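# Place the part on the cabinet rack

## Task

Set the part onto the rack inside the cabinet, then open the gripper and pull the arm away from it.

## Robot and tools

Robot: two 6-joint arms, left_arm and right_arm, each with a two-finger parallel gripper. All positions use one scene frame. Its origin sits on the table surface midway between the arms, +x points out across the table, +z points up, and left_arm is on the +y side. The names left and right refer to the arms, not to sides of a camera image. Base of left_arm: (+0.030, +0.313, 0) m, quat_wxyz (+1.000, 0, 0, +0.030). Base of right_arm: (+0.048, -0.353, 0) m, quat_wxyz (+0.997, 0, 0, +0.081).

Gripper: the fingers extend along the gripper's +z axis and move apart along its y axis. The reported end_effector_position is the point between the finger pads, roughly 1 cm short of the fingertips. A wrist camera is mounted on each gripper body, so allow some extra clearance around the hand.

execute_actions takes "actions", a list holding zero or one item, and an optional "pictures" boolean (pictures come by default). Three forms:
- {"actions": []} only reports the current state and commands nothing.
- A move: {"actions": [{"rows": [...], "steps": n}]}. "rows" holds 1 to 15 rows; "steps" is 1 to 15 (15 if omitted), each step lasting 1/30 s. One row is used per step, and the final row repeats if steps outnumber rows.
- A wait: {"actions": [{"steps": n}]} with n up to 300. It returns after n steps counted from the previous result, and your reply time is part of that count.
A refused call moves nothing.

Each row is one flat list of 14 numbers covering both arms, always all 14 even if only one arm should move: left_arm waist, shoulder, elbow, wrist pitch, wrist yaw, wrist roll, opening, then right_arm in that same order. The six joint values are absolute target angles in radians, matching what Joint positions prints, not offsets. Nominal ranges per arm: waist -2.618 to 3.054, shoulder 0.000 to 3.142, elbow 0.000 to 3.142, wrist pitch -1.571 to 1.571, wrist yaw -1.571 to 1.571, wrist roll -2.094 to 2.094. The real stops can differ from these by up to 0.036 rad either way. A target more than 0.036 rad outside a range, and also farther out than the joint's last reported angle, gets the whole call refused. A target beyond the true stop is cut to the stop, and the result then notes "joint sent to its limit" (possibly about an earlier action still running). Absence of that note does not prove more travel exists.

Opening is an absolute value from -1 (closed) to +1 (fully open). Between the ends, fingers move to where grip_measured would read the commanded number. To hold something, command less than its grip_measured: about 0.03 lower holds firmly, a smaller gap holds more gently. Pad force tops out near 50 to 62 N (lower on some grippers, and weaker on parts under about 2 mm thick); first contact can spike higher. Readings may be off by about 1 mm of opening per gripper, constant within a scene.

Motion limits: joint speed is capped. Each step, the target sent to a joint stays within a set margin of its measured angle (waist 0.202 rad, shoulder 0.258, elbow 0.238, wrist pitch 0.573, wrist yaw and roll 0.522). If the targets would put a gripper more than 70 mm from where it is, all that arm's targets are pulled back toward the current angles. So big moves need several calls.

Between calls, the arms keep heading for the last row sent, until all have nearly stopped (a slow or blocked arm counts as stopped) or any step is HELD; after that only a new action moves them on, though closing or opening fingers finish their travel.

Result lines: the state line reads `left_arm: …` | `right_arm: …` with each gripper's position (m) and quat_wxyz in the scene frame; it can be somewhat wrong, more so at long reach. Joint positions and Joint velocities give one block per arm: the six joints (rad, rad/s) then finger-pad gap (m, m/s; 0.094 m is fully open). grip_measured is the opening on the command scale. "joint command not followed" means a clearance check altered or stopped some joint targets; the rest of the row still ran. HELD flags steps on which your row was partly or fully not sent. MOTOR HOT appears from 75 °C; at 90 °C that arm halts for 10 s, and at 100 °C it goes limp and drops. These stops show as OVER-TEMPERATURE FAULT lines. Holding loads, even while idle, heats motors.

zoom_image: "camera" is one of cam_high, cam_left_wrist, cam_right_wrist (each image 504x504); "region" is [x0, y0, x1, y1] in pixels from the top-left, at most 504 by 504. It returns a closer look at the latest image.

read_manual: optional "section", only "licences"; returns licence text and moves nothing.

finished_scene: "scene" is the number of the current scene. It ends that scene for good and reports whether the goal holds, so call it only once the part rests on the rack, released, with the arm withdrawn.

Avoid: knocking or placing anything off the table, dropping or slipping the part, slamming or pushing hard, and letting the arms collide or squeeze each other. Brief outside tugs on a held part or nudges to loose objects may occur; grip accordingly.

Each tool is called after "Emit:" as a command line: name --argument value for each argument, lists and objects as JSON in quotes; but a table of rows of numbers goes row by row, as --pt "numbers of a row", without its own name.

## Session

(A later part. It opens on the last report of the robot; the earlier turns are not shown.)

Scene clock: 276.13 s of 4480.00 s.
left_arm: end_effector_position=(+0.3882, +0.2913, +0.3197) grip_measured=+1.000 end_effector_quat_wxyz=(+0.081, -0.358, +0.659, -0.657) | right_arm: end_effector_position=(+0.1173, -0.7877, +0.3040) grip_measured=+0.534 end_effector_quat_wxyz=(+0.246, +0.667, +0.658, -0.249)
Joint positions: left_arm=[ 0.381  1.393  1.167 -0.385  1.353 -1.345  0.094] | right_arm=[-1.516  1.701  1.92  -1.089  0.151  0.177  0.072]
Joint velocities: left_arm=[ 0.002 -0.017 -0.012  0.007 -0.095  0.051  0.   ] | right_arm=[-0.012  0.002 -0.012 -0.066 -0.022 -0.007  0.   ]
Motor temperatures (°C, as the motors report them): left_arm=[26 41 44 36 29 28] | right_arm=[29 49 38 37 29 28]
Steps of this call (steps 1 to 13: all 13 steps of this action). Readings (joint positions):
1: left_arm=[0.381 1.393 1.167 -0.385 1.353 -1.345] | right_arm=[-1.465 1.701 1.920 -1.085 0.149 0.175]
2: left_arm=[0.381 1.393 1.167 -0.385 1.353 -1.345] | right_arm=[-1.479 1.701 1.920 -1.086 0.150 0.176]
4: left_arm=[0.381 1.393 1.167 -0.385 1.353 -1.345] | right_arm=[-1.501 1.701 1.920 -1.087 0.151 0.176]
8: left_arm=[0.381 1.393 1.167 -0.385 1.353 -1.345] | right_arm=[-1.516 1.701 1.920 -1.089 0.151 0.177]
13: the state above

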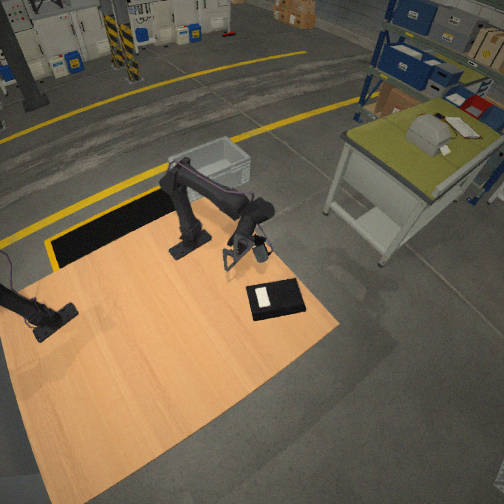

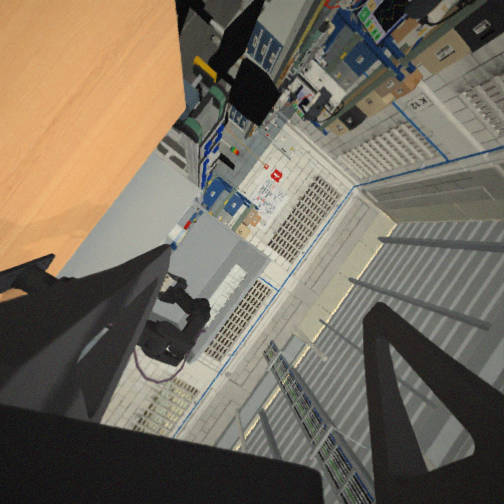

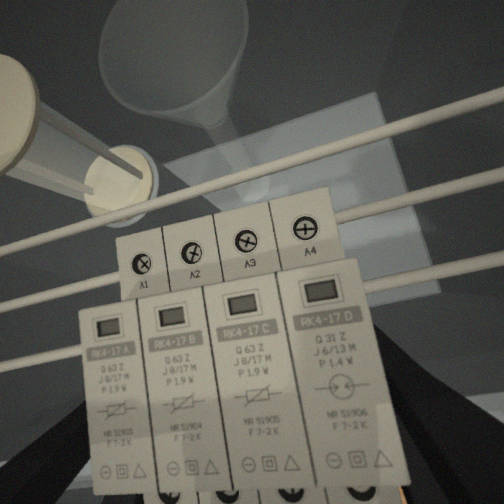

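Emit:
execute_actions --actions '[{"rows": [[0.381,1.393,1.167,-0.385,1.353,-1.345,1,-1.519,1.688,1.948,-1.034,0.156,0.180,0.47],[0.381,1.393,1.167,-0.385,1.353,-1.345,1,-1.519,1.689,1.934,-1.021,0.155,0.179,0.47],[0.381,1.393,1.167,-0.385,1.353,-1.345,1,-1.519,1.689,1.918,-1.007,0.153,0.177,0.47],[0.381,1.393,1.167,-0.385,1.353,-1.345,1,-1.519,1.691,1.913,-0.999,0.151,0.175,0.47],[0.381,1.393,1.167,-0.385,1.353,-1.345,1,-1.519,1.692,1.908,-0.990,0.148,0.172,0.47],[0.381,1.393,1.167,-0.385,1.353,-1.345,1,-1.519,1.694,1.901,-0.980,0.145,0.169,0.47],[0.381,1.393,1.167,-0.385,1.353,-1.345,1,-1.519,1.696,1.893,-0.969,0.142,0.166,0.47],[0.381,1.393,1.167,-0.385,1.353,-1.345,1,-1.519,1.698,1.885,-0.958,0.139,0.163,0.47],[0.381,1.393,1.167,-0.385,1.353,-1.345,1,-1.519,1.700,1.876,-0.946,0.136,0.160,0.47],[0.381,1.393,1.167,-0.385,1.353,-1.345,1,-1.519,1.702,1.866,-0.934,0.133,0.157,0.47],[0.381,1.393,1.167,-0.385,1.353,-1.345,1,-1.519,1.705,1.856,-0.922,0.129,0.153,0.47],[0.381,1.393,1.167,-0.385,1.353,-1.345,1,-1.519,1.708,1.846,-0.910,0.126,0.150,0.47],[0.381,1.393,1.167,-0.385,1.353,-1.345,1,-1.519,1.710,1.835,-0.899,0.123,0.147,0.47],[0.381,1.393,1.167,-0.385,1.353,-1.345,1,-1.519,1.713,1.825,-0.888,0.120,0.144,0.47],[0.381,1.393,1.167,-0.385,1.353,-1.345,1,-1.519,1.715,1.815,-0.878,0.117,0.141,0.47]], "steps": 15}]' --pictures false

Emit:
execute_actions --actions '[{"rows": [[0.381,1.393,1.167,-0.385,1.353,-1.345,1,-1.519,1.717,1.806,-0.869,0.114,0.138,0.47],[0.381,1.393,1.167,-0.385,1.353,-1.345,1,-1.519,1.719,1.798,-0.861,0.112,0.136,0.47],[0.381,1.393,1.167,-0.385,1.353,-1.345,1,-1.519,1.721,1.790,-0.854,0.110,0.134,0.47],[0.381,1.393,1.167,-0.385,1.353,-1.345,1,-1.519,1.723,1.783,-0.849,0.109,0.133,0.47],[0.381,1.393,1.167,-0.385,1.353,-1.345,1,-1.519,1.724,1.778,-0.845,0.108,0.132,0.47],[0.381,1.393,1.167,-0.385,1.353,-1.345,1,-1.519,1.726,1.773,-0.843,0.107,0.131,0.47],[0.381,1.393,1.167,-0.385,1.353,-1.345,1,-1.519,1.726,1.770,-0.842,0.107,0.131,0.47],[0.381,1.393,1.167,-0.385,1.353,-1.345,1,-1.519,1.727,1.768,-0.842,0.107,0.131,0.47],[0.381,1.393,1.167,-0.385,1.353,-1.345,1,-1.519,1.727,1.767,-0.842,0.107,0.131,0.47]], "steps": 15}]' --pictures false

Emit:
execute_actions --actions '[{"steps": 8}]'

Scene clock: 396.63 s of 4480.00 s.
left_arm: end_effector_position=(+0.3882, +0.2913, +0.3197) grip_measured=+1.000 end_effector_quat_wxyz=(+0.081, -0.358, +0.659, -0.657) | right_arm: end_effector_position=(+0.1243, -0.7999, +0.2817) grip_measured=+0.534 end_effector_quat_wxyz=(+0.252, +0.659, +0.665, -0.243)
Joint positions: left_arm=[ 0.381  1.393  1.167 -0.385  1.353 -1.345  0.094] | right_arm=[-1.516  1.71   1.832 -0.987  0.127  0.161  0.072]
Joint velocities: left_arm=[ 0.007  0.017 -0.007 -0.022 -0.007 -0.007  0.   ] | right_arm=[ 0.007  0.11  -0.286  0.374 -0.139 -0.154 -0.001]
Motor temperatures (°C, as the motors report them): left_arm=[26 41 44 37 29 28] | right_arm=[29 52 46 42 29 28]
Steps of this call (steps 1 to 15: the robot went on to your last target; steps 16 to 90: nothing new was sent; then 117.00 s passed at rest; steps 91 to 105: all 15 steps of this action). Readings (joint positions):
91: left_arm=[0.381 1.393 1.167 -0.385 1.353 -1.345] | right_arm=[-1.516 1.701 1.920 -1.089 0.151 0.177]
92: left_arm=[0.381 1.393 1.167 -0.385 1.353 -1.345] | right_arm=[-1.516 1.701 1.920 -1.089 0.151 0.177]
94: left_arm=[0.381 1.393 1.167 -0.385 1.353 -1.345] | right_arm=[-1.516 1.701 1.920 -1.086 0.150 0.177]
98: left_arm=[0.381 1.393 1.167 -0.385 1.353 -1.345] | right_arm=[-1.516 1.701 1.901 -1.055 0.144 0.175]
105: the state above

Scene clock: 397.13 s of 4480.00 s.
left_arm: end_effector_position=(+0.3882, +0.2913, +0.3197) grip_measured=+1.000 end_effector_quat_wxyz=(+0.081, -0.358, +0.659, -0.657) | right_arm: end_effector_position=(+0.1302, -0.8096, +0.2501) grip_measured=+0.534 end_effector_quat_wxyz=(+0.243, +0.653, +0.679, -0.229)
Joint positions: left_arm=[ 0.381  1.393  1.167 -0.385  1.353 -1.345  0.094] | right_arm=[-1.516  1.742  1.761 -0.915  0.106  0.14   0.072]
Joint velocities: left_arm=[ 0.007 -0.007 -0.002  0.037 -0.022  0.007  0.   ] | right_arm=[-0.002  0.007 -0.012  0.007 -0.022  0.007  0.   ]
Motor temperatures (°C, as the motors report them): left_arm=[26 41 44 37 29 28] | right_arm=[29 52 46 42 29 28]
Steps of this call (steps 1 to 15: all 15 steps of this action). Readings (joint positions):
1: left_arm=[0.381 1.393 1.167 -0.385 1.353 -1.345] | right_arm=[-1.516 1.713 1.822 -0.977 0.123 0.158]
2: left_arm=[0.381 1.393 1.167 -0.385 1.353 -1.345] | right_arm=[-1.516 1.718 1.812 -0.967 0.121 0.155]
4: left_arm=[0.381 1.393 1.167 -0.385 1.353 -1.345] | right_arm=[-1.516 1.726 1.794 -0.950 0.115 0.150]
8: left_arm=[0.381 1.393 1.167 -0.385 1.353 -1.345] | right_arm=[-1.516 1.739 1.768 -0.929 0.109 0.144]
15: the state above

Scene clock: 397.40 s of 4480.00 s.
left_arm: end_effector_position=(+0.3882, +0.2913, +0.3197) grip_measured=+1.000 end_effector_quat_wxyz=(+0.081, -0.358, +0.659, -0.657) | right_arm: end_effector_position=(+0.1305, -0.8106, +0.2509) grip_measured=+0.534 end_effector_quat_wxyz=(+0.245, +0.652, +0.679, -0.231)
Joint positions: left_arm=[ 0.381  1.393  1.167 -0.385  1.353 -1.345  0.094] | right_arm=[-1.516  1.742  1.761 -0.91   0.106  0.14   0.072]
Joint velocities: left_arm=[ 0.002  0.007  0.012 -0.037  0.051 -0.022  0.   ] | right_arm=[-0.017 -0.002 -0.017 -0.051 -0.022 -0.022 -0.   ]
Motor temperatures (°C, as the motors report them): left_arm=[26 41 44 37 29 28] | right_arm=[29 52 46 42 29 28]
Steps of this call (steps 1 to 8: the robot went on to your last target). Readings (joint positions):
1: left_arm=[0.381 1.393 1.167 -0.385 1.353 -1.345] | right_arm=[-1.516 1.742 1.761 -0.913 0.106 0.140]
2: left_arm=[0.381 1.393 1.167 -0.385 1.353 -1.345] | right_arm=[-1.516 1.742 1.761 -0.913 0.106 0.140]
4: left_arm=[0.381 1.393 1.167 -0.385 1.353 -1.345] | right_arm=[-1.516 1.742 1.761 -0.911 0.106 0.140]
8: the state above

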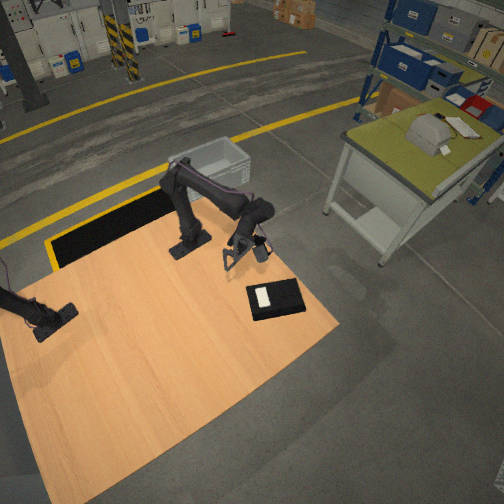

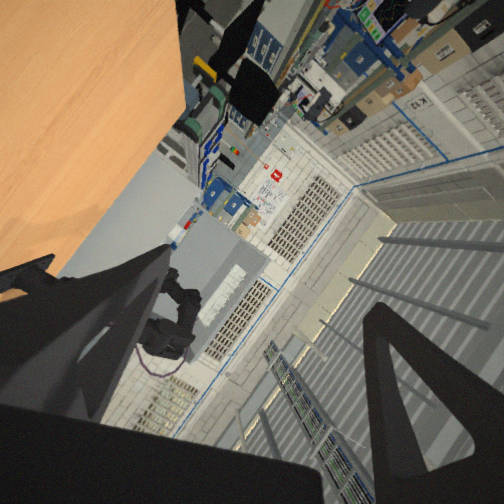

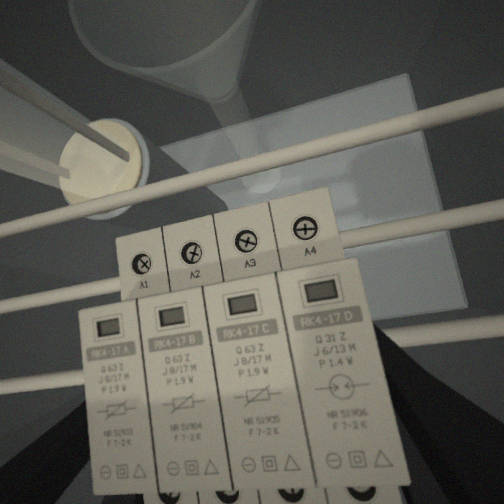

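Emit:
execute_actions --actions '[]'

Scene clock: 406.57 s of 4480.00 s.
left_arm: end_effector_position=(+0.3882, +0.2913, +0.3197) grip_measured=+1.000 end_effector_quat_wxyz=(+0.081, -0.358, +0.659, -0.657) | right_arm: end_effector_position=(+0.1305, -0.8107, +0.2509) grip_measured=+0.534 end_effector_quat_wxyz=(+0.245, +0.652, +0.679, -0.231)
Joint positions: left_arm=[ 0.381  1.393  1.167 -0.385  1.353 -1.345  0.094] | right_arm=[-1.516  1.742  1.761 -0.91   0.106  0.139  0.072]
Joint velocities: left_arm=[-0.002 -0.007  0.002 -0.007 -0.007  0.007  0.   ] | right_arm=[-0.007  0.012  0.007  0.007  0.051  0.007 -0.   ]
Motor temperatures (°C, as the motors report them): left_arm=[26 41 44 37 29 28] | right_arm=[29 52 45 43 29 28]
Steps of this call (steps 1 to 15: the robot went on to your last target; steps 16 to 90: nothing new was sent; then 6.17 s passed at rest). Readings (joint positions):
1: left_arm=[0.381 1.393 1.167 -0.385 1.353 -1.345] | right_arm=[-1.516 1.742 1.761 -0.910 0.106 0.139]
2: left_arm=[0.381 1.393 1.167 -0.385 1.353 -1.345] | right_arm=[-1.516 1.742 1.761 -0.910 0.106 0.139]
4: left_arm=[0.381 1.393 1.167 -0.385 1.353 -1.345] | right_arm=[-1.516 1.742 1.761 -0.910 0.106 0.139]
8: left_arm=[0.381 1.393 1.167 -0.385 1.353 -1.345] | right_arm=[-1.516 1.742 1.761 -0.910 0.106 0.139]
90: the state above
All arms were judged still, so your last target was given up. Only a new action makes them travel on or press farther. Fingers that are still opening or closing keep moving.

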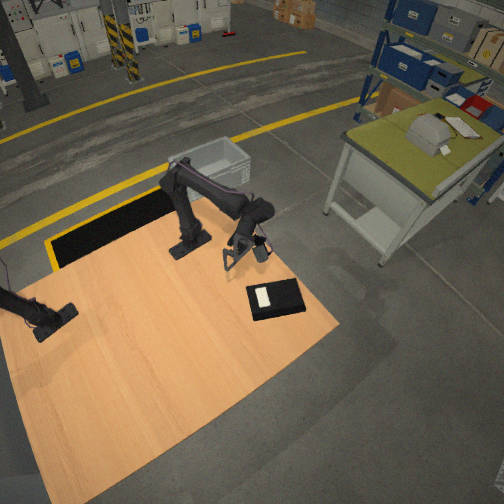

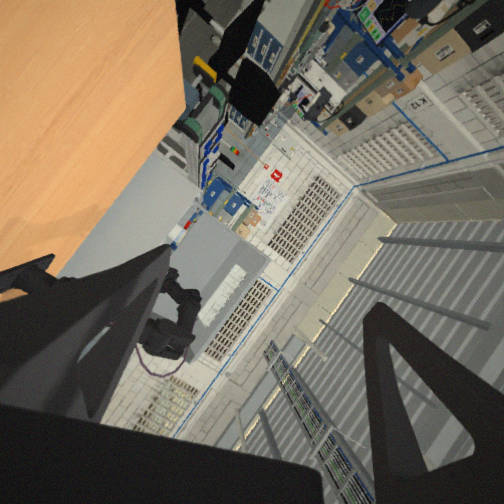

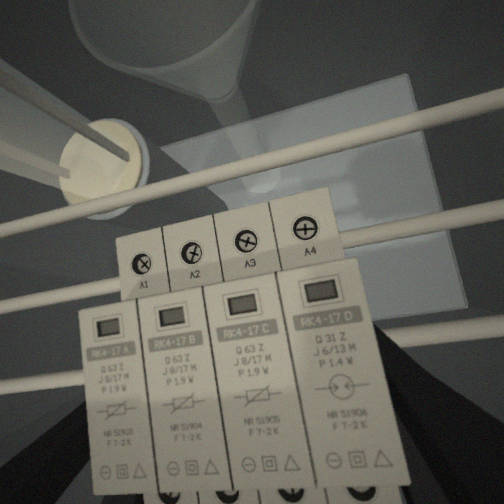

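Emit:
execute_actions --actions '[{"rows": [ [0.381,1.393,1.167,-0.385,1.353,-1.345,1,-1.519,1.727,1.767,-0.8411,0.107,0.131,0.47], [0.381,1.393,1.167,-0.385,1.353,-1.345,1,-1.519,1.727,1.767,-0.8393,0.107,0.131,0.47], [0.381,1.393,1.167,-0.385,1.353,-1.345,1,-1.519,1.727,1.7662,-0.8366,0.107,0.131,0.47], [0.381,1.393,1.167,-0.385,1.353,-1.345,1,-1.519,1.727,1.7646,-0.8329,0.107,0.131,0.47], [0.381,1.393,1.167,-0.385,1.353,-1.345,1,-1.519,1.727,1.7622,-0.8293,0.107,0.131,0.47], [0.381,1.393,1.167,-0.385,1.353,-1.345,1,-1.519,1.727,1.7589,-0.8257,0.107,0.131,0.47], [0.381,1.393,1.167,-0.385,1.353,-1.345,1,-1.519,1.727,1.7557,-0.8220,0.107,0.131,0.47], [0.381,1.393,1.167,-0.385,1.353,-1.345,1,-1.519,1.727,1.7525,-0.8184,0.107,0.131,0.47], [0.381,1.393,1.167,-0.385,1.353,-1.345,1,-1.519,1.727,1.7493,-0.8148,0.107,0.131,0.47], [0.381,1.393,1.167,-0.385,1.353,-1.345,1,-1.519,1.727,1.7461,-0.8111,0.107,0.131,0.47], [0.381,1.393,1.167,-0.385,1.353,-1.345,1,-1.519,1.727,1.7428,-0.8075,0.107,0.131,0.47], [0.381,1.393,1.167,-0.385,1.353,-1.345,1,-1.519,1.727,1.7396,-0.8039,0.107,0.131,0.47], [0.381,1.393,1.167,-0.385,1.353,-1.345,1,-1.519,1.727,1.7364,-0.8003,0.107,0.131,0.47], [0.381,1.393,1.167,-0.385,1.353,-1.345,1,-1.519,1.727,1.7332,-0.7966,0.107,0.131,0.47], [0.381,1.393,1.167,-0.385,1.353,-1.345,1,-1.519,1.727,1.7299,-0.7930,0.107,0.131,0.47] ], "steps": 15}]' --pictures false

Emit:
execute_actions --actions '[{"rows": [ [0.381,1.393,1.167,-0.385,1.353,-1.345,1,-1.519,1.727,1.7267,-0.7894,0.107,0.131,0.47], [0.381,1.393,1.167,-0.385,1.353,-1.345,1,-1.519,1.727,1.7235,-0.7857,0.107,0.131,0.47], [0.381,1.393,1.167,-0.385,1.353,-1.345,1,-1.519,1.727,1.7203,-0.7821,0.107,0.131,0.47], [0.381,1.393,1.167,-0.385,1.353,-1.345,1,-1.519,1.727,1.7171,-0.7785,0.107,0.131,0.47], [0.381,1.393,1.167,-0.385,1.353,-1.345,1,-1.519,1.727,1.7138,-0.7748,0.107,0.131,0.47], [0.381,1.393,1.167,-0.385,1.353,-1.345,1,-1.519,1.727,1.7106,-0.7712,0.107,0.131,0.47], [0.381,1.393,1.167,-0.385,1.353,-1.345,1,-1.519,1.727,1.7074,-0.7676,0.107,0.131,0.47], [0.381,1.393,1.167,-0.385,1.353,-1.345,1,-1.519,1.727,1.7042,-0.7640,0.107,0.131,0.47], [0.381,1.393,1.167,-0.385,1.353,-1.345,1,-1.519,1.727,1.7009,-0.7603,0.107,0.131,0.47], [0.381,1.393,1.167,-0.385,1.353,-1.345,1,-1.519,1.727,1.6977,-0.7567,0.107,0.131,0.47], [0.381,1.393,1.167,-0.385,1.353,-1.345,1,-1.519,1.727,1.6945,-0.7531,0.107,0.131,0.47], [0.381,1.393,1.167,-0.385,1.353,-1.345,1,-1.519,1.727,1.6913,-0.7494,0.107,0.131,0.47], [0.381,1.393,1.167,-0.385,1.353,-1.345,1,-1.519,1.727,1.6881,-0.7467,0.107,0.131,0.47], [0.381,1.393,1.167,-0.385,1.353,-1.345,1,-1.519,1.727,1.6848,-0.7449,0.107,0.131,0.47], [0.381,1.393,1.167,-0.385,1.353,-1.345,1,-1.519,1.727,1.6824,-0.7440,0.107,0.131,0.47] ], "steps": 15}]' --pictures false

Emit:
execute_actions --actions '[{"rows": [ [0.381,1.393,1.167,-0.385,1.353,-1.345,1,-1.519,1.727,1.6824,-0.7440,0.107,0.131,0.47] ], "steps": 6}]'

Scene clock: 432.43 s of 4480.00 s.
left_arm: end_effector_position=(+0.3882, +0.2913, +0.3197) grip_measured=+1.000 end_effector_quat_wxyz=(+0.081, -0.358, +0.659, -0.657) | right_arm: end_effector_position=(+0.1312, -0.8139, +0.2454) grip_measured=+0.534 end_effector_quat_wxyz=(+0.248, +0.651, +0.678, -0.233)
Joint positions: left_arm=[ 0.381  1.393  1.167 -0.385  1.353 -1.345  0.094] | right_arm=[-1.516  1.742  1.733 -0.873  0.106  0.139  0.072]
Joint velocities: left_arm=[ 0.007 -0.002 -0.007  0.022 -0.095  0.037  0.   ] | right_arm=[-0.017 -0.012 -0.115  0.051 -0.007  0.037 -0.001]
Motor temperatures (°C, as the motors report them): left_arm=[26 41 45 37 29 28] | right_arm=[29 54 44 45 29 28]
Steps of this call (steps 1 to 90: nothing new was sent; then 22.37 s passed at rest; steps 91 to 105: all 15 steps of this action). Readings (joint positions):
91: left_arm=[0.381 1.393 1.167 -0.385 1.353 -1.345] | right_arm=[-1.516 1.742 1.761 -0.909 0.106 0.139]
92: left_arm=[0.381 1.393 1.167 -0.385 1.353 -1.345] | right_arm=[-1.516 1.742 1.761 -0.909 0.106 0.139]
94: left_arm=[0.381 1.393 1.167 -0.385 1.353 -1.345] | right_arm=[-1.516 1.742 1.761 -0.908 0.106 0.139]
98: left_arm=[0.381 1.393 1.167 -0.385 1.353 -1.345] | right_arm=[-1.516 1.742 1.761 -0.899 0.106 0.139]
105: the state above

Scene clock: 432.93 s of 4480.00 s.
left_arm: end_effector_position=(+0.3882, +0.2913, +0.3197) grip_measured=+1.000 end_effector_quat_wxyz=(+0.081, -0.358, +0.659, -0.657) | right_arm: end_effector_position=(+0.1319, -0.8169, +0.2342) grip_measured=+0.534 end_effector_quat_wxyz=(+0.250, +0.651, +0.677, -0.234)
Joint positions: left_arm=[ 0.381  1.393  1.167 -0.385  1.353 -1.345  0.094] | right_arm=[-1.516  1.742  1.686 -0.823  0.106  0.139  0.072]
Joint velocities: left_arm=[ 0.002 -0.007 -0.012  0.022  0.022  0.007  0.   ] | right_arm=[ 0.007 -0.002 -0.071  0.11  -0.007  0.007 -0.001]
Motor temperatures (°C, as the motors report them): left_arm=[26 41 45 37 29 28] | right_arm=[29 54 44 45 29 28]
Steps of this call (steps 1 to 15: all 15 steps of this action). Readings (joint positions):
1: left_arm=[0.381 1.393 1.167 -0.385 1.353 -1.345] | right_arm=[-1.516 1.742 1.730 -0.871 0.106 0.139]
2: left_arm=[0.381 1.393 1.167 -0.385 1.353 -1.345] | right_arm=[-1.516 1.742 1.726 -0.868 0.106 0.139]
4: left_arm=[0.381 1.393 1.167 -0.385 1.353 -1.345] | right_arm=[-1.516 1.742 1.720 -0.862 0.106 0.139]
8: left_arm=[0.381 1.393 1.167 -0.385 1.353 -1.345] | right_arm=[-1.516 1.742 1.708 -0.847 0.106 0.139]
15: the state above

Scene clock: 433.13 s of 4480.00 s.
left_arm: end_effector_position=(+0.3882, +0.2913, +0.3197) grip_measured=+1.000 end_effector_quat_wxyz=(+0.081, -0.358, +0.659, -0.657) | right_arm: end_effector_position=(+0.1319, -0.8170, +0.2325) grip_measured=+0.534 end_effector_quat_wxyz=(+0.249, +0.651, +0.678, -0.234)
Joint positions: left_arm=[ 0.381  1.393  1.167 -0.385  1.353 -1.345  0.094] | right_arm=[-1.516  1.742  1.68  -0.817  0.106  0.139  0.072]
Joint velocities: left_arm=[-0.002  0.002  0.007 -0.081  0.037 -0.037  0.   ] | right_arm=[ 0.002  0.012 -0.027 -0.051  0.022  0.066 -0.001]
Motor temperatures (°C, as the motors report them): left_arm=[26 41 45 37 29 28] | right_arm=[29 54 44 45 29 28]
Steps of this call (steps 1 to 6: all 6 steps of this action). Readings (joint positions):
1: left_arm=[0.381 1.393 1.167 -0.385 1.353 -1.345] | right_arm=[-1.516 1.742 1.683 -0.821 0.106 0.139]
2: left_arm=[0.381 1.393 1.167 -0.385 1.353 -1.345] | right_arm=[-1.516 1.742 1.682 -0.819 0.106 0.139]
4: left_arm=[0.381 1.393 1.167 -0.385 1.353 -1.345] | right_arm=[-1.516 1.742 1.680 -0.819 0.106 0.139]
6: the state above

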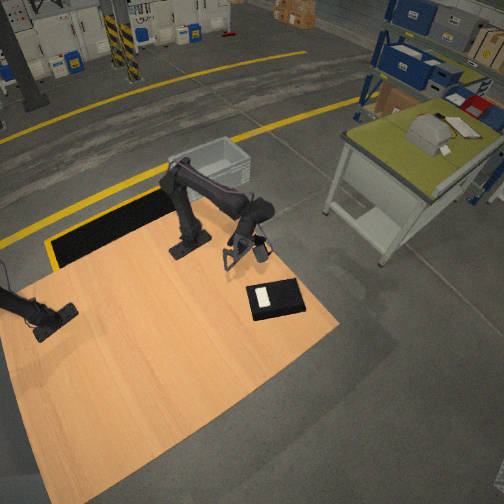

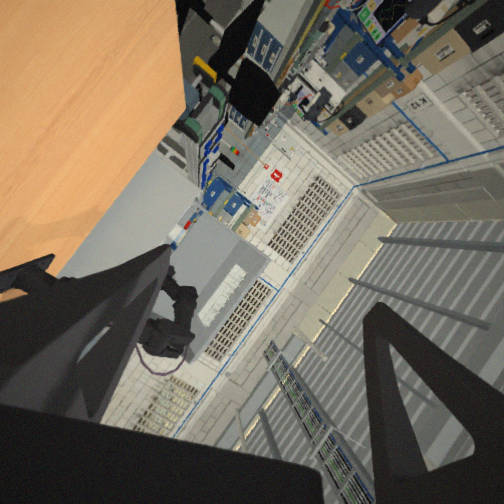

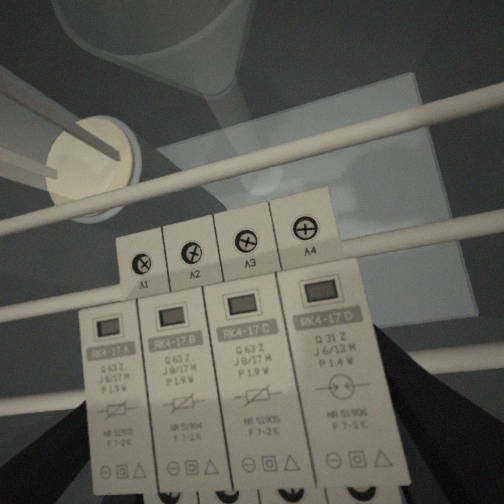

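Emit:
execute_actions --actions '[{"rows": [ [0.381,1.393,1.167,-0.385,1.353,-1.345,1,-1.519,1.727,1.678,-0.743,0.107,0.131,0.47], [0.381,1.393,1.167,-0.385,1.353,-1.345,1,-1.519,1.727,1.675,-0.741,0.107,0.131,0.47], [0.381,1.393,1.167,-0.385,1.353,-1.345,1,-1.519,1.727,1.6723,-0.7385,0.107,0.131,0.47], [0.381,1.393,1.167,-0.385,1.353,-1.345,1,-1.519,1.727,1.6696,-0.7358,0.107,0.131,0.47], [0.381,1.393,1.167,-0.385,1.353,-1.345,1,-1.519,1.727,1.6669,-0.7331,0.107,0.131,0.47], [0.381,1.393,1.167,-0.385,1.353,-1.345,1,-1.519,1.727,1.6642,-0.7304,0.107,0.131,0.47], [0.381,1.393,1.167,-0.385,1.353,-1.345,1,-1.519,1.727,1.6615,-0.7277,0.107,0.131,0.47], [0.381,1.393,1.167,-0.385,1.353,-1.345,1,-1.519,1.727,1.6588,-0.7250,0.107,0.131,0.47], [0.381,1.393,1.167,-0.385,1.353,-1.345,1,-1.519,1.727,1.6561,-0.7223,0.107,0.131,0.47], [0.381,1.393,1.167,-0.385,1.353,-1.345,1,-1.519,1.727,1.6534,-0.7196,0.107,0.131,0.47], [0.381,1.393,1.167,-0.385,1.353,-1.345,1,-1.519,1.727,1.6507,-0.7169,0.107,0.131,0.47], [0.381,1.393,1.167,-0.385,1.353,-1.345,1,-1.519,1.727,1.6480,-0.7142,0.107,0.131,0.47] ], "steps": 12}]' --pictures false

Emit:
execute_actions --actions '[{"rows": [ [0.381,1.393,1.167,-0.385,1.353,-1.345,1,-1.519,1.727,1.6453,-0.7115,0.107,0.131,0.47], [0.381,1.393,1.167,-0.385,1.353,-1.345,1,-1.519,1.727,1.6426,-0.7088,0.107,0.131,0.47], [0.381,1.393,1.167,-0.385,1.353,-1.345,1,-1.519,1.727,1.6399,-0.7061,0.107,0.131,0.47], [0.381,1.393,1.167,-0.385,1.353,-1.345,1,-1.519,1.727,1.6372,-0.7034,0.107,0.131,0.47], [0.381,1.393,1.167,-0.385,1.353,-1.345,1,-1.519,1.727,1.6345,-0.7007,0.107,0.131,0.47], [0.381,1.393,1.167,-0.385,1.353,-1.345,1,-1.519,1.727,1.6318,-0.6980,0.107,0.131,0.47], [0.381,1.393,1.167,-0.385,1.353,-1.345,1,-1.519,1.727,1.6291,-0.6953,0.107,0.131,0.47], [0.381,1.393,1.167,-0.385,1.353,-1.345,1,-1.519,1.727,1.6264,-0.6926,0.107,0.131,0.47], [0.381,1.393,1.167,-0.385,1.353,-1.345,1,-1.519,1.727,1.6240,-0.6900,0.107,0.131,0.47], [0.381,1.393,1.167,-0.385,1.353,-1.345,1,-1.519,1.727,1.6224,-0.6875,0.107,0.131,0.47], [0.381,1.393,1.167,-0.385,1.353,-1.345,1,-1.519,1.727,1.6224,-0.6860,0.107,0.131,0.47], [0.381,1.393,1.167,-0.385,1.353,-1.345,1,-1.519,1.727,1.6224,-0.6850,0.107,0.131,0.47] ], "steps": 15}]'

Scene clock: 454.33 s of 4480.00 s.
left_arm: end_effector_position=(+0.3882, +0.2913, +0.3197) grip_measured=+1.000 end_effector_quat_wxyz=(+0.081, -0.358, +0.659, -0.657) | right_arm: end_effector_position=(+0.1329, -0.8211, +0.2301) grip_measured=+0.534 end_effector_quat_wxyz=(+0.256, +0.649, +0.676, -0.238)
Joint positions: left_arm=[ 0.381  1.393  1.167 -0.385  1.353 -1.345  0.094] | right_arm=[-1.516  1.742  1.659 -0.779  0.105  0.138  0.072]
Joint velocities: left_arm=[ 0.002  0.002  0.002 -0.007 -0.051  0.007  0.   ] | right_arm=[ 0.007  0.002 -0.051  0.11  -0.022 -0.007 -0.   ]
Motor temperatures (°C, as the motors report them): left_arm=[26 41 45 37 29 28] | right_arm=[29 54 43 46 29 28]
Steps of this call (steps 1 to 15: the robot went on to your last target; steps 16 to 90: nothing new was sent; then 17.80 s passed at rest; steps 91 to 102: all 12 steps of this action). Readings (joint positions):
91: left_arm=[0.381 1.393 1.167 -0.385 1.353 -1.345] | right_arm=[-1.516 1.742 1.680 -0.812 0.106 0.139]
92: left_arm=[0.381 1.393 1.167 -0.385 1.353 -1.345] | right_arm=[-1.516 1.742 1.680 -0.812 0.106 0.139]
94: left_arm=[0.381 1.393 1.167 -0.385 1.353 -1.345] | right_arm=[-1.516 1.742 1.678 -0.809 0.106 0.139]
98: left_arm=[0.381 1.393 1.167 -0.385 1.353 -1.345] | right_arm=[-1.516 1.742 1.666 -0.795 0.105 0.139]
102: the state above

Scene clock: 454.83 s of 4480.00 s.
left_arm: end_effector_position=(+0.3882, +0.2913, +0.3197) grip_measured=+1.000 end_effector_quat_wxyz=(+0.081, -0.358, +0.659, -0.657) | right_arm: end_effector_position=(+0.1338, -0.8272, +0.2304) grip_measured=+0.534 end_effector_quat_wxyz=(+0.266, +0.645, +0.673, -0.247)
Joint positions: left_arm=[ 0.381  1.393  1.167 -0.385  1.353 -1.345  0.094] | right_arm=[-1.516  1.742  1.64  -0.731  0.107  0.133  0.072]
Joint velocities: left_arm=[ 0.002  0.007 -0.007  0.022 -0.007 -0.007  0.   ] | right_arm=[ 0.012 -0.007 -0.027  0.037 -0.037 -0.051  0.   ]
Motor temperatures (°C, as the motors report them): left_arm=[26 41 45 37 29 28] | right_arm=[29 54 43 46 29 28]
Steps of this call (steps 1 to 15: all 15 steps of this action). Readings (joint positions):
1: left_arm=[0.381 1.393 1.167 -0.385 1.353 -1.345] | right_arm=[-1.516 1.742 1.657 -0.774 0.105 0.137]
2: left_arm=[0.381 1.393 1.167 -0.385 1.353 -1.345] | right_arm=[-1.516 1.742 1.655 -0.771 0.105 0.137]
4: left_arm=[0.381 1.393 1.167 -0.385 1.353 -1.345] | right_arm=[-1.516 1.742 1.653 -0.765 0.105 0.136]
8: left_arm=[0.381 1.393 1.167 -0.385 1.353 -1.345] | right_arm=[-1.516 1.742 1.647 -0.750 0.106 0.134]
15: the state above

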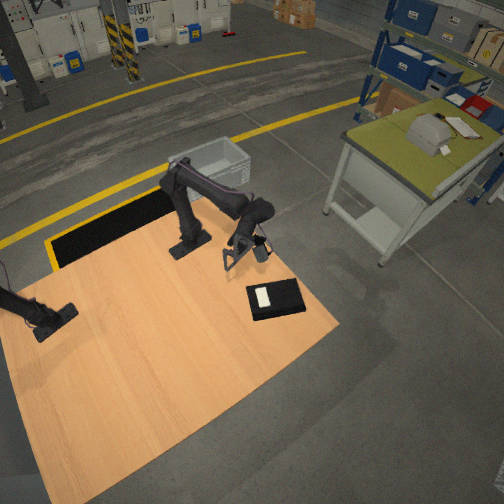

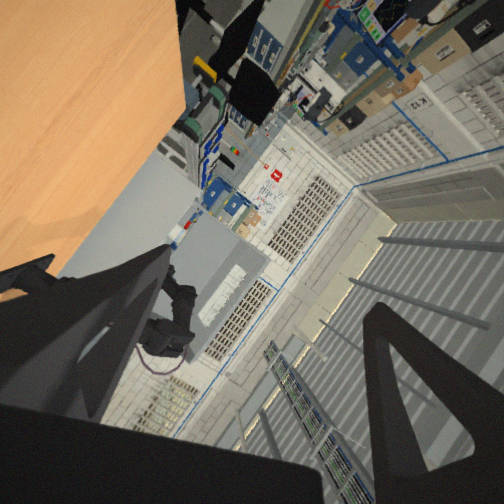

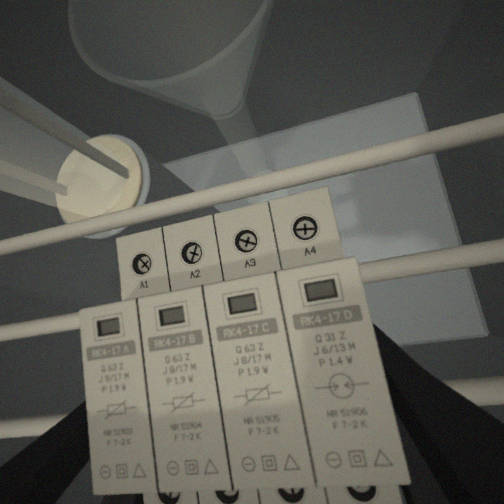

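Emit:
execute_actions --actions '[{"rows": [ [0.381,1.393,1.167,-0.385,1.353,-1.345,1,-1.519,1.727,1.635,-0.700,0.107,0.133,0.47], [0.381,1.393,1.167,-0.385,1.353,-1.345,1,-1.519,1.727,1.648,-0.712,0.107,0.135,0.47], [0.381,1.393,1.167,-0.385,1.353,-1.345,1,-1.519,1.727,1.658,-0.722,0.107,0.137,0.47], [0.381,1.393,1.167,-0.385,1.353,-1.345,1,-1.519,1.727,1.664,-0.730,0.107,0.139,0.47], [0.381,1.393,1.167,-0.385,1.353,-1.345,1,-1.519,1.727,1.668,-0.737,0.107,0.139,0.47], [0.381,1.393,1.167,-0.385,1.353,-1.345,1,-1.519,1.727,1.671,-0.744,0.107,0.139,0.47], [0.381,1.393,1.167,-0.385,1.353,-1.345,1,-1.519,1.727,1.674,-0.751,0.107,0.139,0.47], [0.381,1.393,1.167,-0.385,1.353,-1.345,1,-1.519,1.727,1.677,-0.758,0.107,0.139,0.47], [0.381,1.393,1.167,-0.385,1.353,-1.345,1,-1.519,1.727,1.680,-0.765,0.107,0.139,0.47], [0.381,1.393,1.167,-0.385,1.353,-1.345,1,-1.519,1.727,1.683,-0.772,0.107,0.139,0.47], [0.381,1.393,1.167,-0.385,1.353,-1.345,1,-1.519,1.727,1.686,-0.779,0.107,0.139,0.47], [0.381,1.393,1.167,-0.385,1.353,-1.345,1,-1.519,1.727,1.689,-0.786,0.107,0.139,0.47], [0.381,1.393,1.167,-0.385,1.353,-1.345,1,-1.519,1.727,1.692,-0.792,0.107,0.139,0.47], [0.381,1.393,1.167,-0.385,1.353,-1.345,1,-1.519,1.727,1.694,-0.797,0.107,0.139,0.47], [0.381,1.393,1.167,-0.385,1.353,-1.345,1,-1.519,1.727,1.695,-0.800,0.107,0.139,0.47] ], "steps": 15}]' --pictures false

Emit:
execute_actions --actions '[{"rows": [ [0.381,1.393,1.167,-0.385,1.353,-1.345,1,-1.519,1.727,1.695,-0.800,0.107,0.139,0.47] ], "steps": 8}]'

Scene clock: 465.20 s of 4480.00 s.
left_arm: end_effector_position=(+0.3882, +0.2913, +0.3197) grip_measured=+1.000 end_effector_quat_wxyz=(+0.081, -0.358, +0.659, -0.657) | right_arm: end_effector_position=(+0.1327, -0.8212, +0.2299) grip_measured=+0.534 end_effector_quat_wxyz=(+0.256, +0.648, +0.676, -0.239)
Joint positions: left_arm=[ 0.381  1.393  1.167 -0.385  1.353 -1.345  0.094] | right_arm=[-1.516  1.742  1.658 -0.778  0.106  0.135  0.072]
Joint velocities: left_arm=[-0.007 -0.007 -0.007  0.066 -0.051  0.037  0.   ] | right_arm=[ 0.002  0.002  0.061 -0.227 -0.022 -0.051 -0.   ]
Motor temperatures (°C, as the motors report them): left_arm=[26 41 45 37 29 28] | right_arm=[29 55 43 45 29 28]
Steps of this call (steps 1 to 15: the robot went on to your last target; steps 16 to 90: nothing new was sent; then 6.87 s passed at rest; steps 91 to 105: all 15 steps of this action). Readings (joint positions):
91: left_arm=[0.381 1.393 1.167 -0.385 1.353 -1.345] | right_arm=[-1.516 1.742 1.640 -0.729 0.107 0.132]
92: left_arm=[0.381 1.393 1.167 -0.385 1.353 -1.345] | right_arm=[-1.516 1.742 1.640 -0.729 0.107 0.132]
94: left_arm=[0.381 1.393 1.167 -0.385 1.353 -1.345] | right_arm=[-1.516 1.742 1.640 -0.729 0.107 0.132]
98: left_arm=[0.381 1.393 1.167 -0.385 1.353 -1.345] | right_arm=[-1.516 1.742 1.643 -0.735 0.107 0.132]
105: the state above

Scene clock: 465.47 s of 4480.00 s.
left_arm: end_effector_position=(+0.3882, +0.2913, +0.3197) grip_measured=+1.000 end_effector_quat_wxyz=(+0.081, -0.358, +0.659, -0.657) | right_arm: end_effector_position=(+0.1325, -0.8199, +0.2300) grip_measured=+0.534 end_effector_quat_wxyz=(+0.253, +0.649, +0.677, -0.237)
Joint positions: left_arm=[ 0.381  1.393  1.167 -0.385  1.353 -1.345  0.094] | right_arm=[-1.516  1.742  1.662 -0.788  0.106  0.137  0.072]
Joint velocities: left_arm=[-0.007  0.007 -0.007  0.051 -0.051 -0.037  0.   ] | right_arm=[ 0.022  0.002  0.017 -0.022  0.037 -0.051  0.   ]
Motor temperatures (°C, as the motors report them): left_arm=[26 41 45 37 29 28] | right_arm=[29 55 43 45 29 28]
Steps of this call (steps 1 to 8: all 8 steps of this action). Readings (joint positions):
1: left_arm=[0.381 1.393 1.167 -0.385 1.353 -1.345] | right_arm=[-1.516 1.742 1.659 -0.782 0.106 0.136]
2: left_arm=[0.381 1.393 1.167 -0.385 1.353 -1.345] | right_arm=[-1.516 1.742 1.660 -0.784 0.106 0.136]
4: left_arm=[0.381 1.393 1.167 -0.385 1.353 -1.345] | right_arm=[-1.516 1.742 1.661 -0.787 0.106 0.137]
8: the state above

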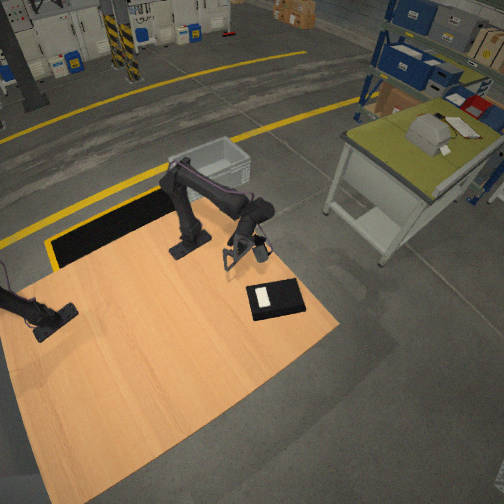

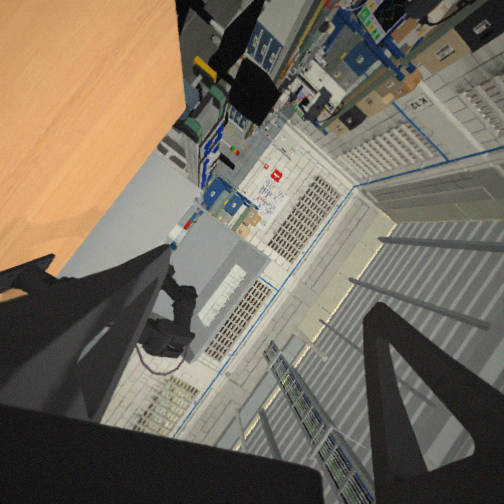

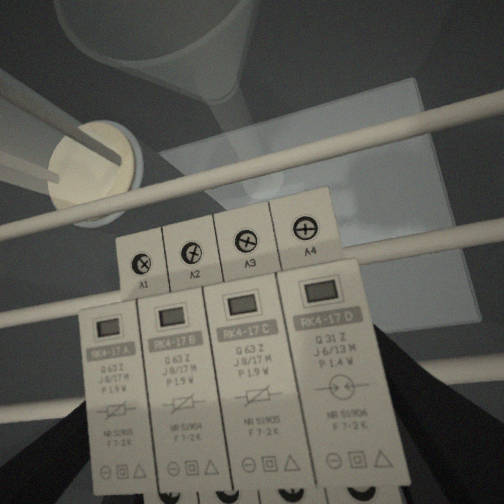

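Emit:
execute_actions --actions '[{"rows": [ [0.381,1.393,1.167,-0.385,1.353,-1.345,1,-1.518,1.729,1.689,-0.798,0.107,0.138,0.47], [0.381,1.393,1.167,-0.385,1.353,-1.345,1,-1.517,1.731,1.683,-0.796,0.107,0.138,0.47], [0.381,1.393,1.167,-0.385,1.353,-1.345,1,-1.516,1.733,1.677,-0.794,0.106,0.137,0.47], [0.381,1.393,1.167,-0.385,1.353,-1.345,1,-1.516,1.735,1.671,-0.792,0.106,0.137,0.47], [0.381,1.393,1.167,-0.385,1.353,-1.345,1,-1.516,1.736,1.666,-0.790,0.106,0.137,0.48], [0.381,1.393,1.167,-0.385,1.353,-1.345,1,-1.516,1.736,1.662,-0.788,0.106,0.137,0.50], [0.381,1.393,1.167,-0.385,1.353,-1.345,1,-1.516,1.736,1.662,-0.788,0.106,0.137,0.515], [0.381,1.393,1.167,-0.385,1.353,-1.345,1,-1.516,1.736,1.662,-0.788,0.106,0.137,0.53], [0.381,1.393,1.167,-0.385,1.353,-1.345,1,-1.516,1.736,1.662,-0.788,0.106,0.137,0.55], [0.381,1.393,1.167,-0.385,1.353,-1.345,1,-1.516,1.736,1.662,-0.788,0.106,0.137,0.59], [0.381,1.393,1.167,-0.385,1.353,-1.345,1,-1.516,1.736,1.662,-0.788,0.106,0.137,0.66], [0.381,1.393,1.167,-0.385,1.353,-1.345,1,-1.516,1.736,1.662,-0.788,0.106,0.137,0.75], [0.381,1.393,1.167,-0.385,1.353,-1.345,1,-1.516,1.736,1.662,-0.788,0.106,0.137,0.85], [0.381,1.393,1.167,-0.385,1.353,-1.345,1,-1.516,1.736,1.662,-0.788,0.106,0.137,0.94], [0.381,1.393,1.167,-0.385,1.353,-1.345,1,-1.516,1.736,1.662,-0.788,0.106,0.137,1] ], "steps": 15}]' --pictures false

Emit:
execute_actions --actions '[{"rows": [ [0.381,1.393,1.167,-0.385,1.353,-1.345,1,-1.516,1.7349,1.662,-0.788,0.106,0.137,1], [0.381,1.393,1.167,-0.385,1.353,-1.345,1,-1.516,1.7318,1.662,-0.788,0.106,0.137,1], [0.381,1.393,1.167,-0.385,1.353,-1.345,1,-1.516,1.7266,1.662,-0.788,0.106,0.137,1], [0.381,1.393,1.167,-0.385,1.353,-1.345,1,-1.516,1.7196,1.662,-0.788,0.106,0.137,1], [0.381,1.393,1.167,-0.385,1.353,-1.345,1,-1.516,1.7108,1.662,-0.788,0.106,0.137,1], [0.381,1.393,1.167,-0.385,1.353,-1.345,1,-1.516,1.7002,1.662,-0.788,0.106,0.137,1], [0.381,1.393,1.167,-0.385,1.353,-1.345,1,-1.516,1.6881,1.662,-0.788,0.106,0.137,1], [0.381,1.393,1.167,-0.385,1.353,-1.345,1,-1.516,1.6745,1.662,-0.788,0.106,0.137,1], [0.381,1.393,1.167,-0.385,1.353,-1.345,1,-1.516,1.6595,1.662,-0.788,0.106,0.137,1], [0.381,1.393,1.167,-0.385,1.353,-1.345,1,-1.516,1.6431,1.662,-0.788,0.106,0.137,1], [0.381,1.393,1.167,-0.385,1.353,-1.345,1,-1.516,1.6256,1.662,-0.788,0.106,0.137,1], [0.381,1.393,1.167,-0.385,1.353,-1.345,1,-1.516,1.6069,1.662,-0.788,0.106,0.137,1], [0.381,1.393,1.167,-0.385,1.353,-1.345,1,-1.516,1.5872,1.662,-0.788,0.106,0.137,1], [0.381,1.393,1.167,-0.385,1.353,-1.345,1,-1.516,1.5666,1.662,-0.788,0.106,0.137,1], [0.381,1.393,1.167,-0.385,1.353,-1.345,1,-1.516,1.5452,1.662,-0.788,0.106,0.137,1] ], "steps": 15}]' --pictures false

Emit:
execute_actions --actions '[{"rows": [ [0.381,1.393,1.167,-0.385,1.353,-1.345,1,-1.5148,1.5230,1.6603,-0.7885,0.106,0.137,1], [0.381,1.393,1.167,-0.385,1.353,-1.345,1,-1.5113,1.5002,1.6555,-0.7901,0.106,0.137,1], [0.381,1.393,1.167,-0.385,1.353,-1.345,1,-1.5058,1.4769,1.6477,-0.7925,0.106,0.137,1], [0.381,1.393,1.167,-0.385,1.353,-1.345,1,-1.4982,1.4532,1.6371,-0.7959,0.106,0.137,1], [0.381,1.393,1.167,-0.385,1.353,-1.345,1,-1.4889,1.4291,1.6241,-0.8000,0.106,0.137,1], [0.381,1.393,1.167,-0.385,1.353,-1.345,1,-1.4779,1.4047,1.6088,-0.8048,0.106,0.137,1], [0.381,1.393,1.167,-0.385,1.353,-1.345,1,-1.4655,1.3803,1.5914,-0.8103,0.106,0.137,1], [0.381,1.393,1.167,-0.385,1.353,-1.345,1,-1.4518,1.3557,1.5722,-0.8164,0.106,0.137,1], [0.381,1.393,1.167,-0.385,1.353,-1.345,1,-1.4369,1.3313,1.5514,-0.8230,0.106,0.137,1], [0.381,1.393,1.167,-0.385,1.353,-1.345,1,-1.4211,1.3069,1.5293,-0.8300,0.106,0.137,1], [0.381,1.393,1.167,-0.385,1.353,-1.345,1,-1.4045,1.2828,1.5060,-0.8374,0.106,0.137,1], [0.381,1.393,1.167,-0.385,1.353,-1.345,1,-1.3872,1.2591,1.4818,-0.8450,0.106,0.137,1], [0.381,1.393,1.167,-0.385,1.353,-1.345,1,-1.3694,1.2358,1.4569,-0.8529,0.106,0.137,1], [0.381,1.393,1.167,-0.385,1.353,-1.345,1,-1.3513,1.2130,1.4316,-0.8609,0.106,0.137,1], [0.381,1.393,1.167,-0.385,1.353,-1.345,1,-1.3330,1.1908,1.4060,-0.8690,0.106,0.137,1] ], "steps": 15}]' --pictures true

Emit:
execute_actions --actions '[{"rows": [ [0.381,1.393,1.167,-0.385,1.353,-1.345,1,-1.3147,1.1694,1.3804,-0.8771,0.106,0.137,1], [0.381,1.393,1.167,-0.385,1.353,-1.345,1,-1.2966,1.1488,1.3551,-0.8851,0.106,0.137,1], [0.381,1.393,1.167,-0.385,1.353,-1.345,1,-1.2788,1.1291,1.3302,-0.8930,0.106,0.137,1], [0.381,1.393,1.167,-0.385,1.353,-1.345,1,-1.2615,1.1104,1.3060,-0.9006,0.106,0.137,1], [0.381,1.393,1.167,-0.385,1.353,-1.345,1,-1.2449,1.0929,1.2827,-0.9080,0.106,0.137,1], [0.381,1.393,1.167,-0.385,1.353,-1.345,1,-1.2291,1.0765,1.2606,-0.9150,0.106,0.137,1], [0.381,1.393,1.167,-0.385,1.353,-1.345,1,-1.2142,1.0615,1.2398,-0.9216,0.106,0.137,1], [0.381,1.393,1.167,-0.385,1.353,-1.345,1,-1.2005,1.0479,1.2206,-0.9277,0.106,0.137,1], [0.381,1.393,1.167,-0.385,1.353,-1.345,1,-1.1881,1.0358,1.2032,-0.9332,0.106,0.137,1], [0.381,1.393,1.167,-0.385,1.353,-1.345,1,-1.1771,1.0252,1.1879,-0.9380,0.106,0.137,1], [0.381,1.393,1.167,-0.385,1.353,-1.345,1,-1.1678,1.0164,1.1749,-0.9421,0.106,0.137,1], [0.381,1.393,1.167,-0.385,1.353,-1.345,1,-1.1602,1.0094,1.1643,-0.9455,0.106,0.137,1], [0.381,1.393,1.167,-0.385,1.353,-1.345,1,-1.1547,1.0042,1.1565,-0.9479,0.106,0.137,1], [0.381,1.393,1.167,-0.385,1.353,-1.345,1,-1.1512,1.0011,1.1517,-0.9495,0.106,0.137,1], [0.381,1.393,1.167,-0.385,1.353,-1.345,1,-1.1500,1.0000,1.1500,-0.9500,0.106,0.137,1] ], "steps": 15}]' --pictures true

Scene clock: 541.20 s of 4480.00 s.
left_arm: end_effector_position=(+0.3882, +0.2913, +0.3197) grip_measured=+1.000 end_effector_quat_wxyz=(+0.081, -0.358, +0.659, -0.657) | right_arm: end_effector_position=(+0.1325, -0.8199, +0.2300) grip_measured=+0.980 end_effector_quat_wxyz=(+0.254, +0.649, +0.677, -0.237)
Joint positions: left_arm=[ 0.381  1.393  1.167 -0.385  1.353 -1.345  0.094] | right_arm=[-1.516  1.742  1.662 -0.788  0.106  0.137  0.093]
Joint velocities: left_arm=[-0.007 -0.007 -0.007  0.051  0.037  0.007  0.   ] | right_arm=[ 0.022  0.007 -0.012  0.007  0.007  0.007  0.072]
Motor temperatures (°C, as the motors report them): left_arm=[26 41 45 37 29 28] | right_arm=[29 56 49 41 29 28]
Steps of this call (steps 1 to 15: the robot went on to your last target; steps 16 to 90: nothing new was sent; then 72.23 s passed at rest; steps 91 to 105: all 15 steps of this action). Readings (joint positions):
91: left_arm=[0.381 1.393 1.167 -0.385 1.353 -1.345] | right_arm=[-1.516 1.742 1.662 -0.789 0.106 0.137]
92: left_arm=[0.381 1.393 1.167 -0.385 1.353 -1.345] | right_arm=[-1.516 1.742 1.662 -0.789 0.106 0.137]
94: left_arm=[0.381 1.393 1.167 -0.385 1.353 -1.345] | right_arm=[-1.516 1.742 1.662 -0.789 0.106 0.137]
98: left_arm=[0.381 1.393 1.167 -0.385 1.353 -1.345] | right_arm=[-1.516 1.742 1.662 -0.789 0.106 0.137]
105: the state above

Scene clock: 541.70 s of 4480.00 s.
left_arm: end_effector_position=(+0.3882, +0.2913, +0.3197) grip_measured=+1.000 end_effector_quat_wxyz=(+0.081, -0.358, +0.659, -0.657) | right_arm: end_effector_position=(+0.1285, -0.8016, +0.2895) grip_measured=+1.000 end_effector_quat_wxyz=(+0.305, +0.635, +0.656, -0.271)
Joint positions: left_arm=[ 0.381  1.393  1.167 -0.385  1.353 -1.345  0.094] | right_arm=[-1.516  1.609  1.662 -0.787  0.106  0.137  0.094]
Joint velocities: left_arm=[-0.012  0.012 -0.007  0.022  0.051 -0.066  0.   ] | right_arm=[-0.002 -0.647 -0.007  0.066  0.022 -0.022  0.   ]
Motor temperatures (°C, as the motors report them): left_arm=[26 41 45 37 29 28] | right_arm=[29 56 49 41 29 28]
Steps of this call (steps 1 to 15: all 15 steps of this action). Readings (joint positions):
1: left_arm=[0.381 1.393 1.167 -0.385 1.353 -1.345] | right_arm=[-1.516 1.742 1.662 -0.788 0.106 0.137]
2: left_arm=[0.381 1.393 1.167 -0.385 1.353 -1.345] | right_arm=[-1.516 1.742 1.662 -0.788 0.106 0.137]
4: left_arm=[0.381 1.393 1.167 -0.385 1.353 -1.345] | right_arm=[-1.516 1.742 1.662 -0.788 0.106 0.137]
8: left_arm=[0.381 1.393 1.167 -0.385 1.353 -1.345] | right_arm=[-1.516 1.729 1.662 -0.788 0.106 0.137]
15: the state above

Scene clock: 542.20 s of 4480.00 s.
left_arm: end_effector_position=(+0.3882, +0.2913, +0.3197) grip_measured=+1.000 end_effector_quat_wxyz=(+0.081, -0.358, +0.659, -0.657) | right_arm: end_effector_position=(+0.1616, -0.7028, +0.3472) grip_measured=+1.000 end_effector_quat_wxyz=(+0.385, +0.567, +0.671, -0.283)
Joint positions: left_arm=[ 0.381  1.393  1.167 -0.385  1.353 -1.345  0.094] | right_arm=[-1.37   1.242  1.47  -0.806  0.106  0.137  0.094]
Joint velocities: left_arm=[ 0.012  0.017 -0.007  0.095 -0.081 -0.037  0.   ] | right_arm=[ 0.501 -0.584 -0.774 -0.212  0.037 -0.007  0.   ]
Motor temperatures (°C, as the motors report them): left_arm=[26 41 45 37 29 28] | right_arm=[29 56 48 41 29 28]
Steps of this call (steps 1 to 15: all 15 steps of this action). Readings (joint positions):
1: left_arm=[0.381 1.393 1.167 -0.385 1.353 -1.345] | right_arm=[-1.516 1.586 1.662 -0.787 0.106 0.137]
2: left_arm=[0.381 1.393 1.167 -0.385 1.353 -1.345] | right_arm=[-1.516 1.561 1.662 -0.787 0.106 0.137]
4: left_arm=[0.381 1.393 1.167 -0.385 1.353 -1.345] | right_arm=[-1.515 1.513 1.662 -0.787 0.106 0.137]
8: left_arm=[0.381 1.393 1.167 -0.385 1.353 -1.345] | right_arm=[-1.486 1.407 1.627 -0.783 0.106 0.137]
15: the state above

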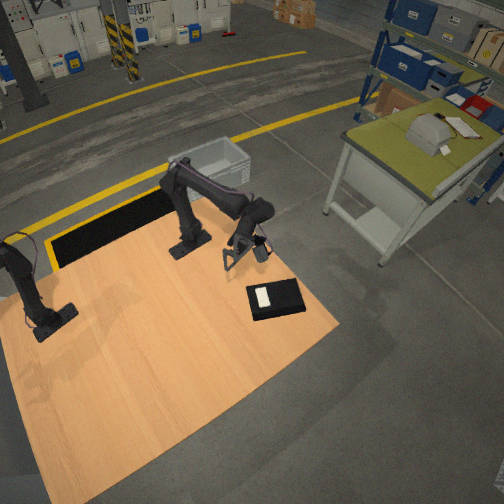

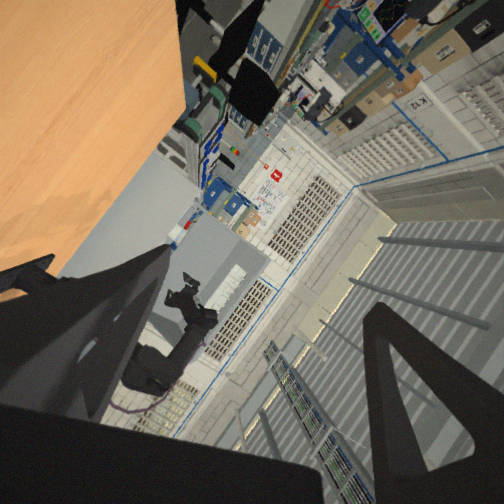

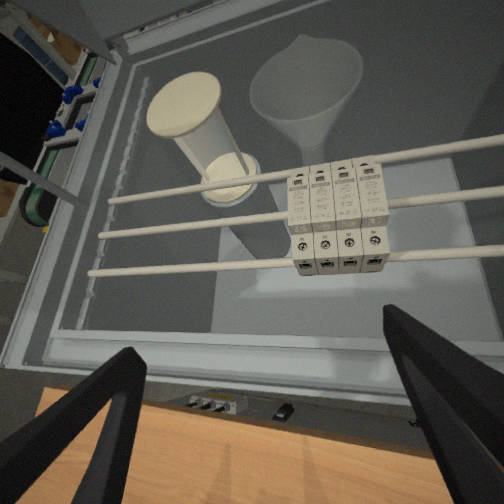

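Scene clock: 542.70 s of 4480.00 s.
left_arm: end_effector_position=(+0.3882, +0.2913, +0.3197) grip_measured=+1.000 end_effector_quat_wxyz=(+0.081, -0.358, +0.659, -0.657) | right_arm: end_effector_position=(+0.1918, -0.6110, +0.2668) grip_measured=+1.000 end_effector_quat_wxyz=(+0.332, +0.513, +0.764, -0.206)
Joint positions: left_arm=[ 0.381  1.393  1.167 -0.385  1.353 -1.345  0.094] | right_arm=[-1.164  1.029  1.175 -0.919  0.105  0.137  0.094]
Joint velocities: left_arm=[ 0.012  0.002  0.017 -0.022 -0.007 -0.066  0.   ] | right_arm=[ 0.1   -0.085 -0.159 -0.139 -0.081 -0.051  0.   ]
Motor temperatures (°C, as the motors report them): left_arm=[26 41 45 37 29 28] | right_arm=[29 56 48 41 29 28]
Steps of this call (steps 1 to 15: all 15 steps of this action). Readings (joint positions):
1: left_arm=[0.381 1.393 1.167 -0.385 1.353 -1.345] | right_arm=[-1.352 1.222 1.444 -0.814 0.106 0.137]
2: left_arm=[0.381 1.393 1.167 -0.385 1.353 -1.345] | right_arm=[-1.334 1.202 1.417 -0.822 0.106 0.137]
4: left_arm=[0.381 1.393 1.167 -0.385 1.353 -1.345] | right_arm=[-1.298 1.164 1.365 -0.839 0.106 0.137]
8: left_arm=[0.381 1.393 1.167 -0.385 1.353 -1.345] | right_arm=[-1.232 1.095 1.271 -0.873 0.105 0.137]
15: the state above

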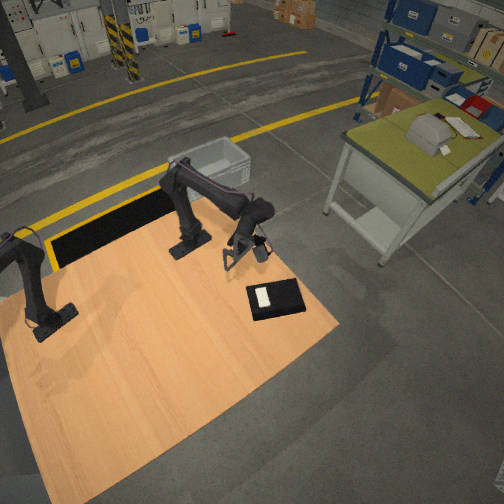

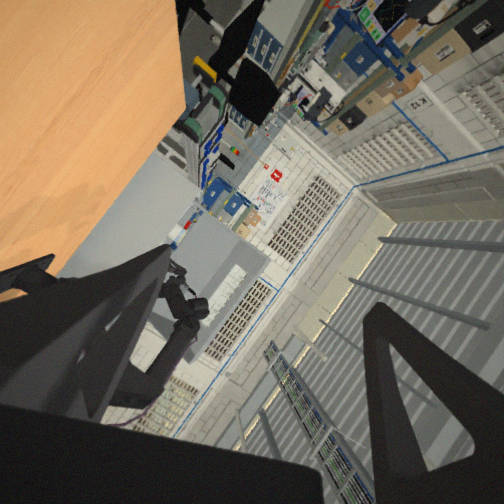

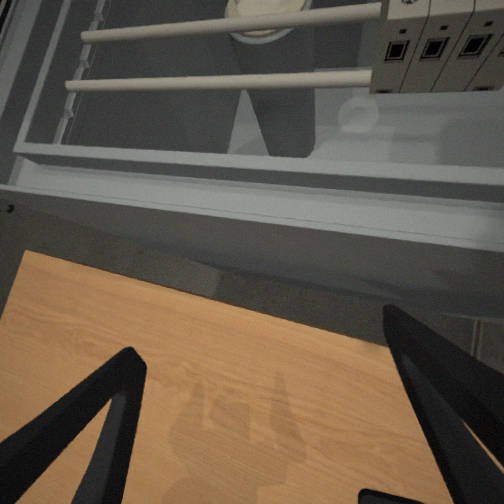

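The part is resting on the rack rods, and the arm is clear of it.

Emit:
finished_scene --scene 2

The scene is finished: the task was done.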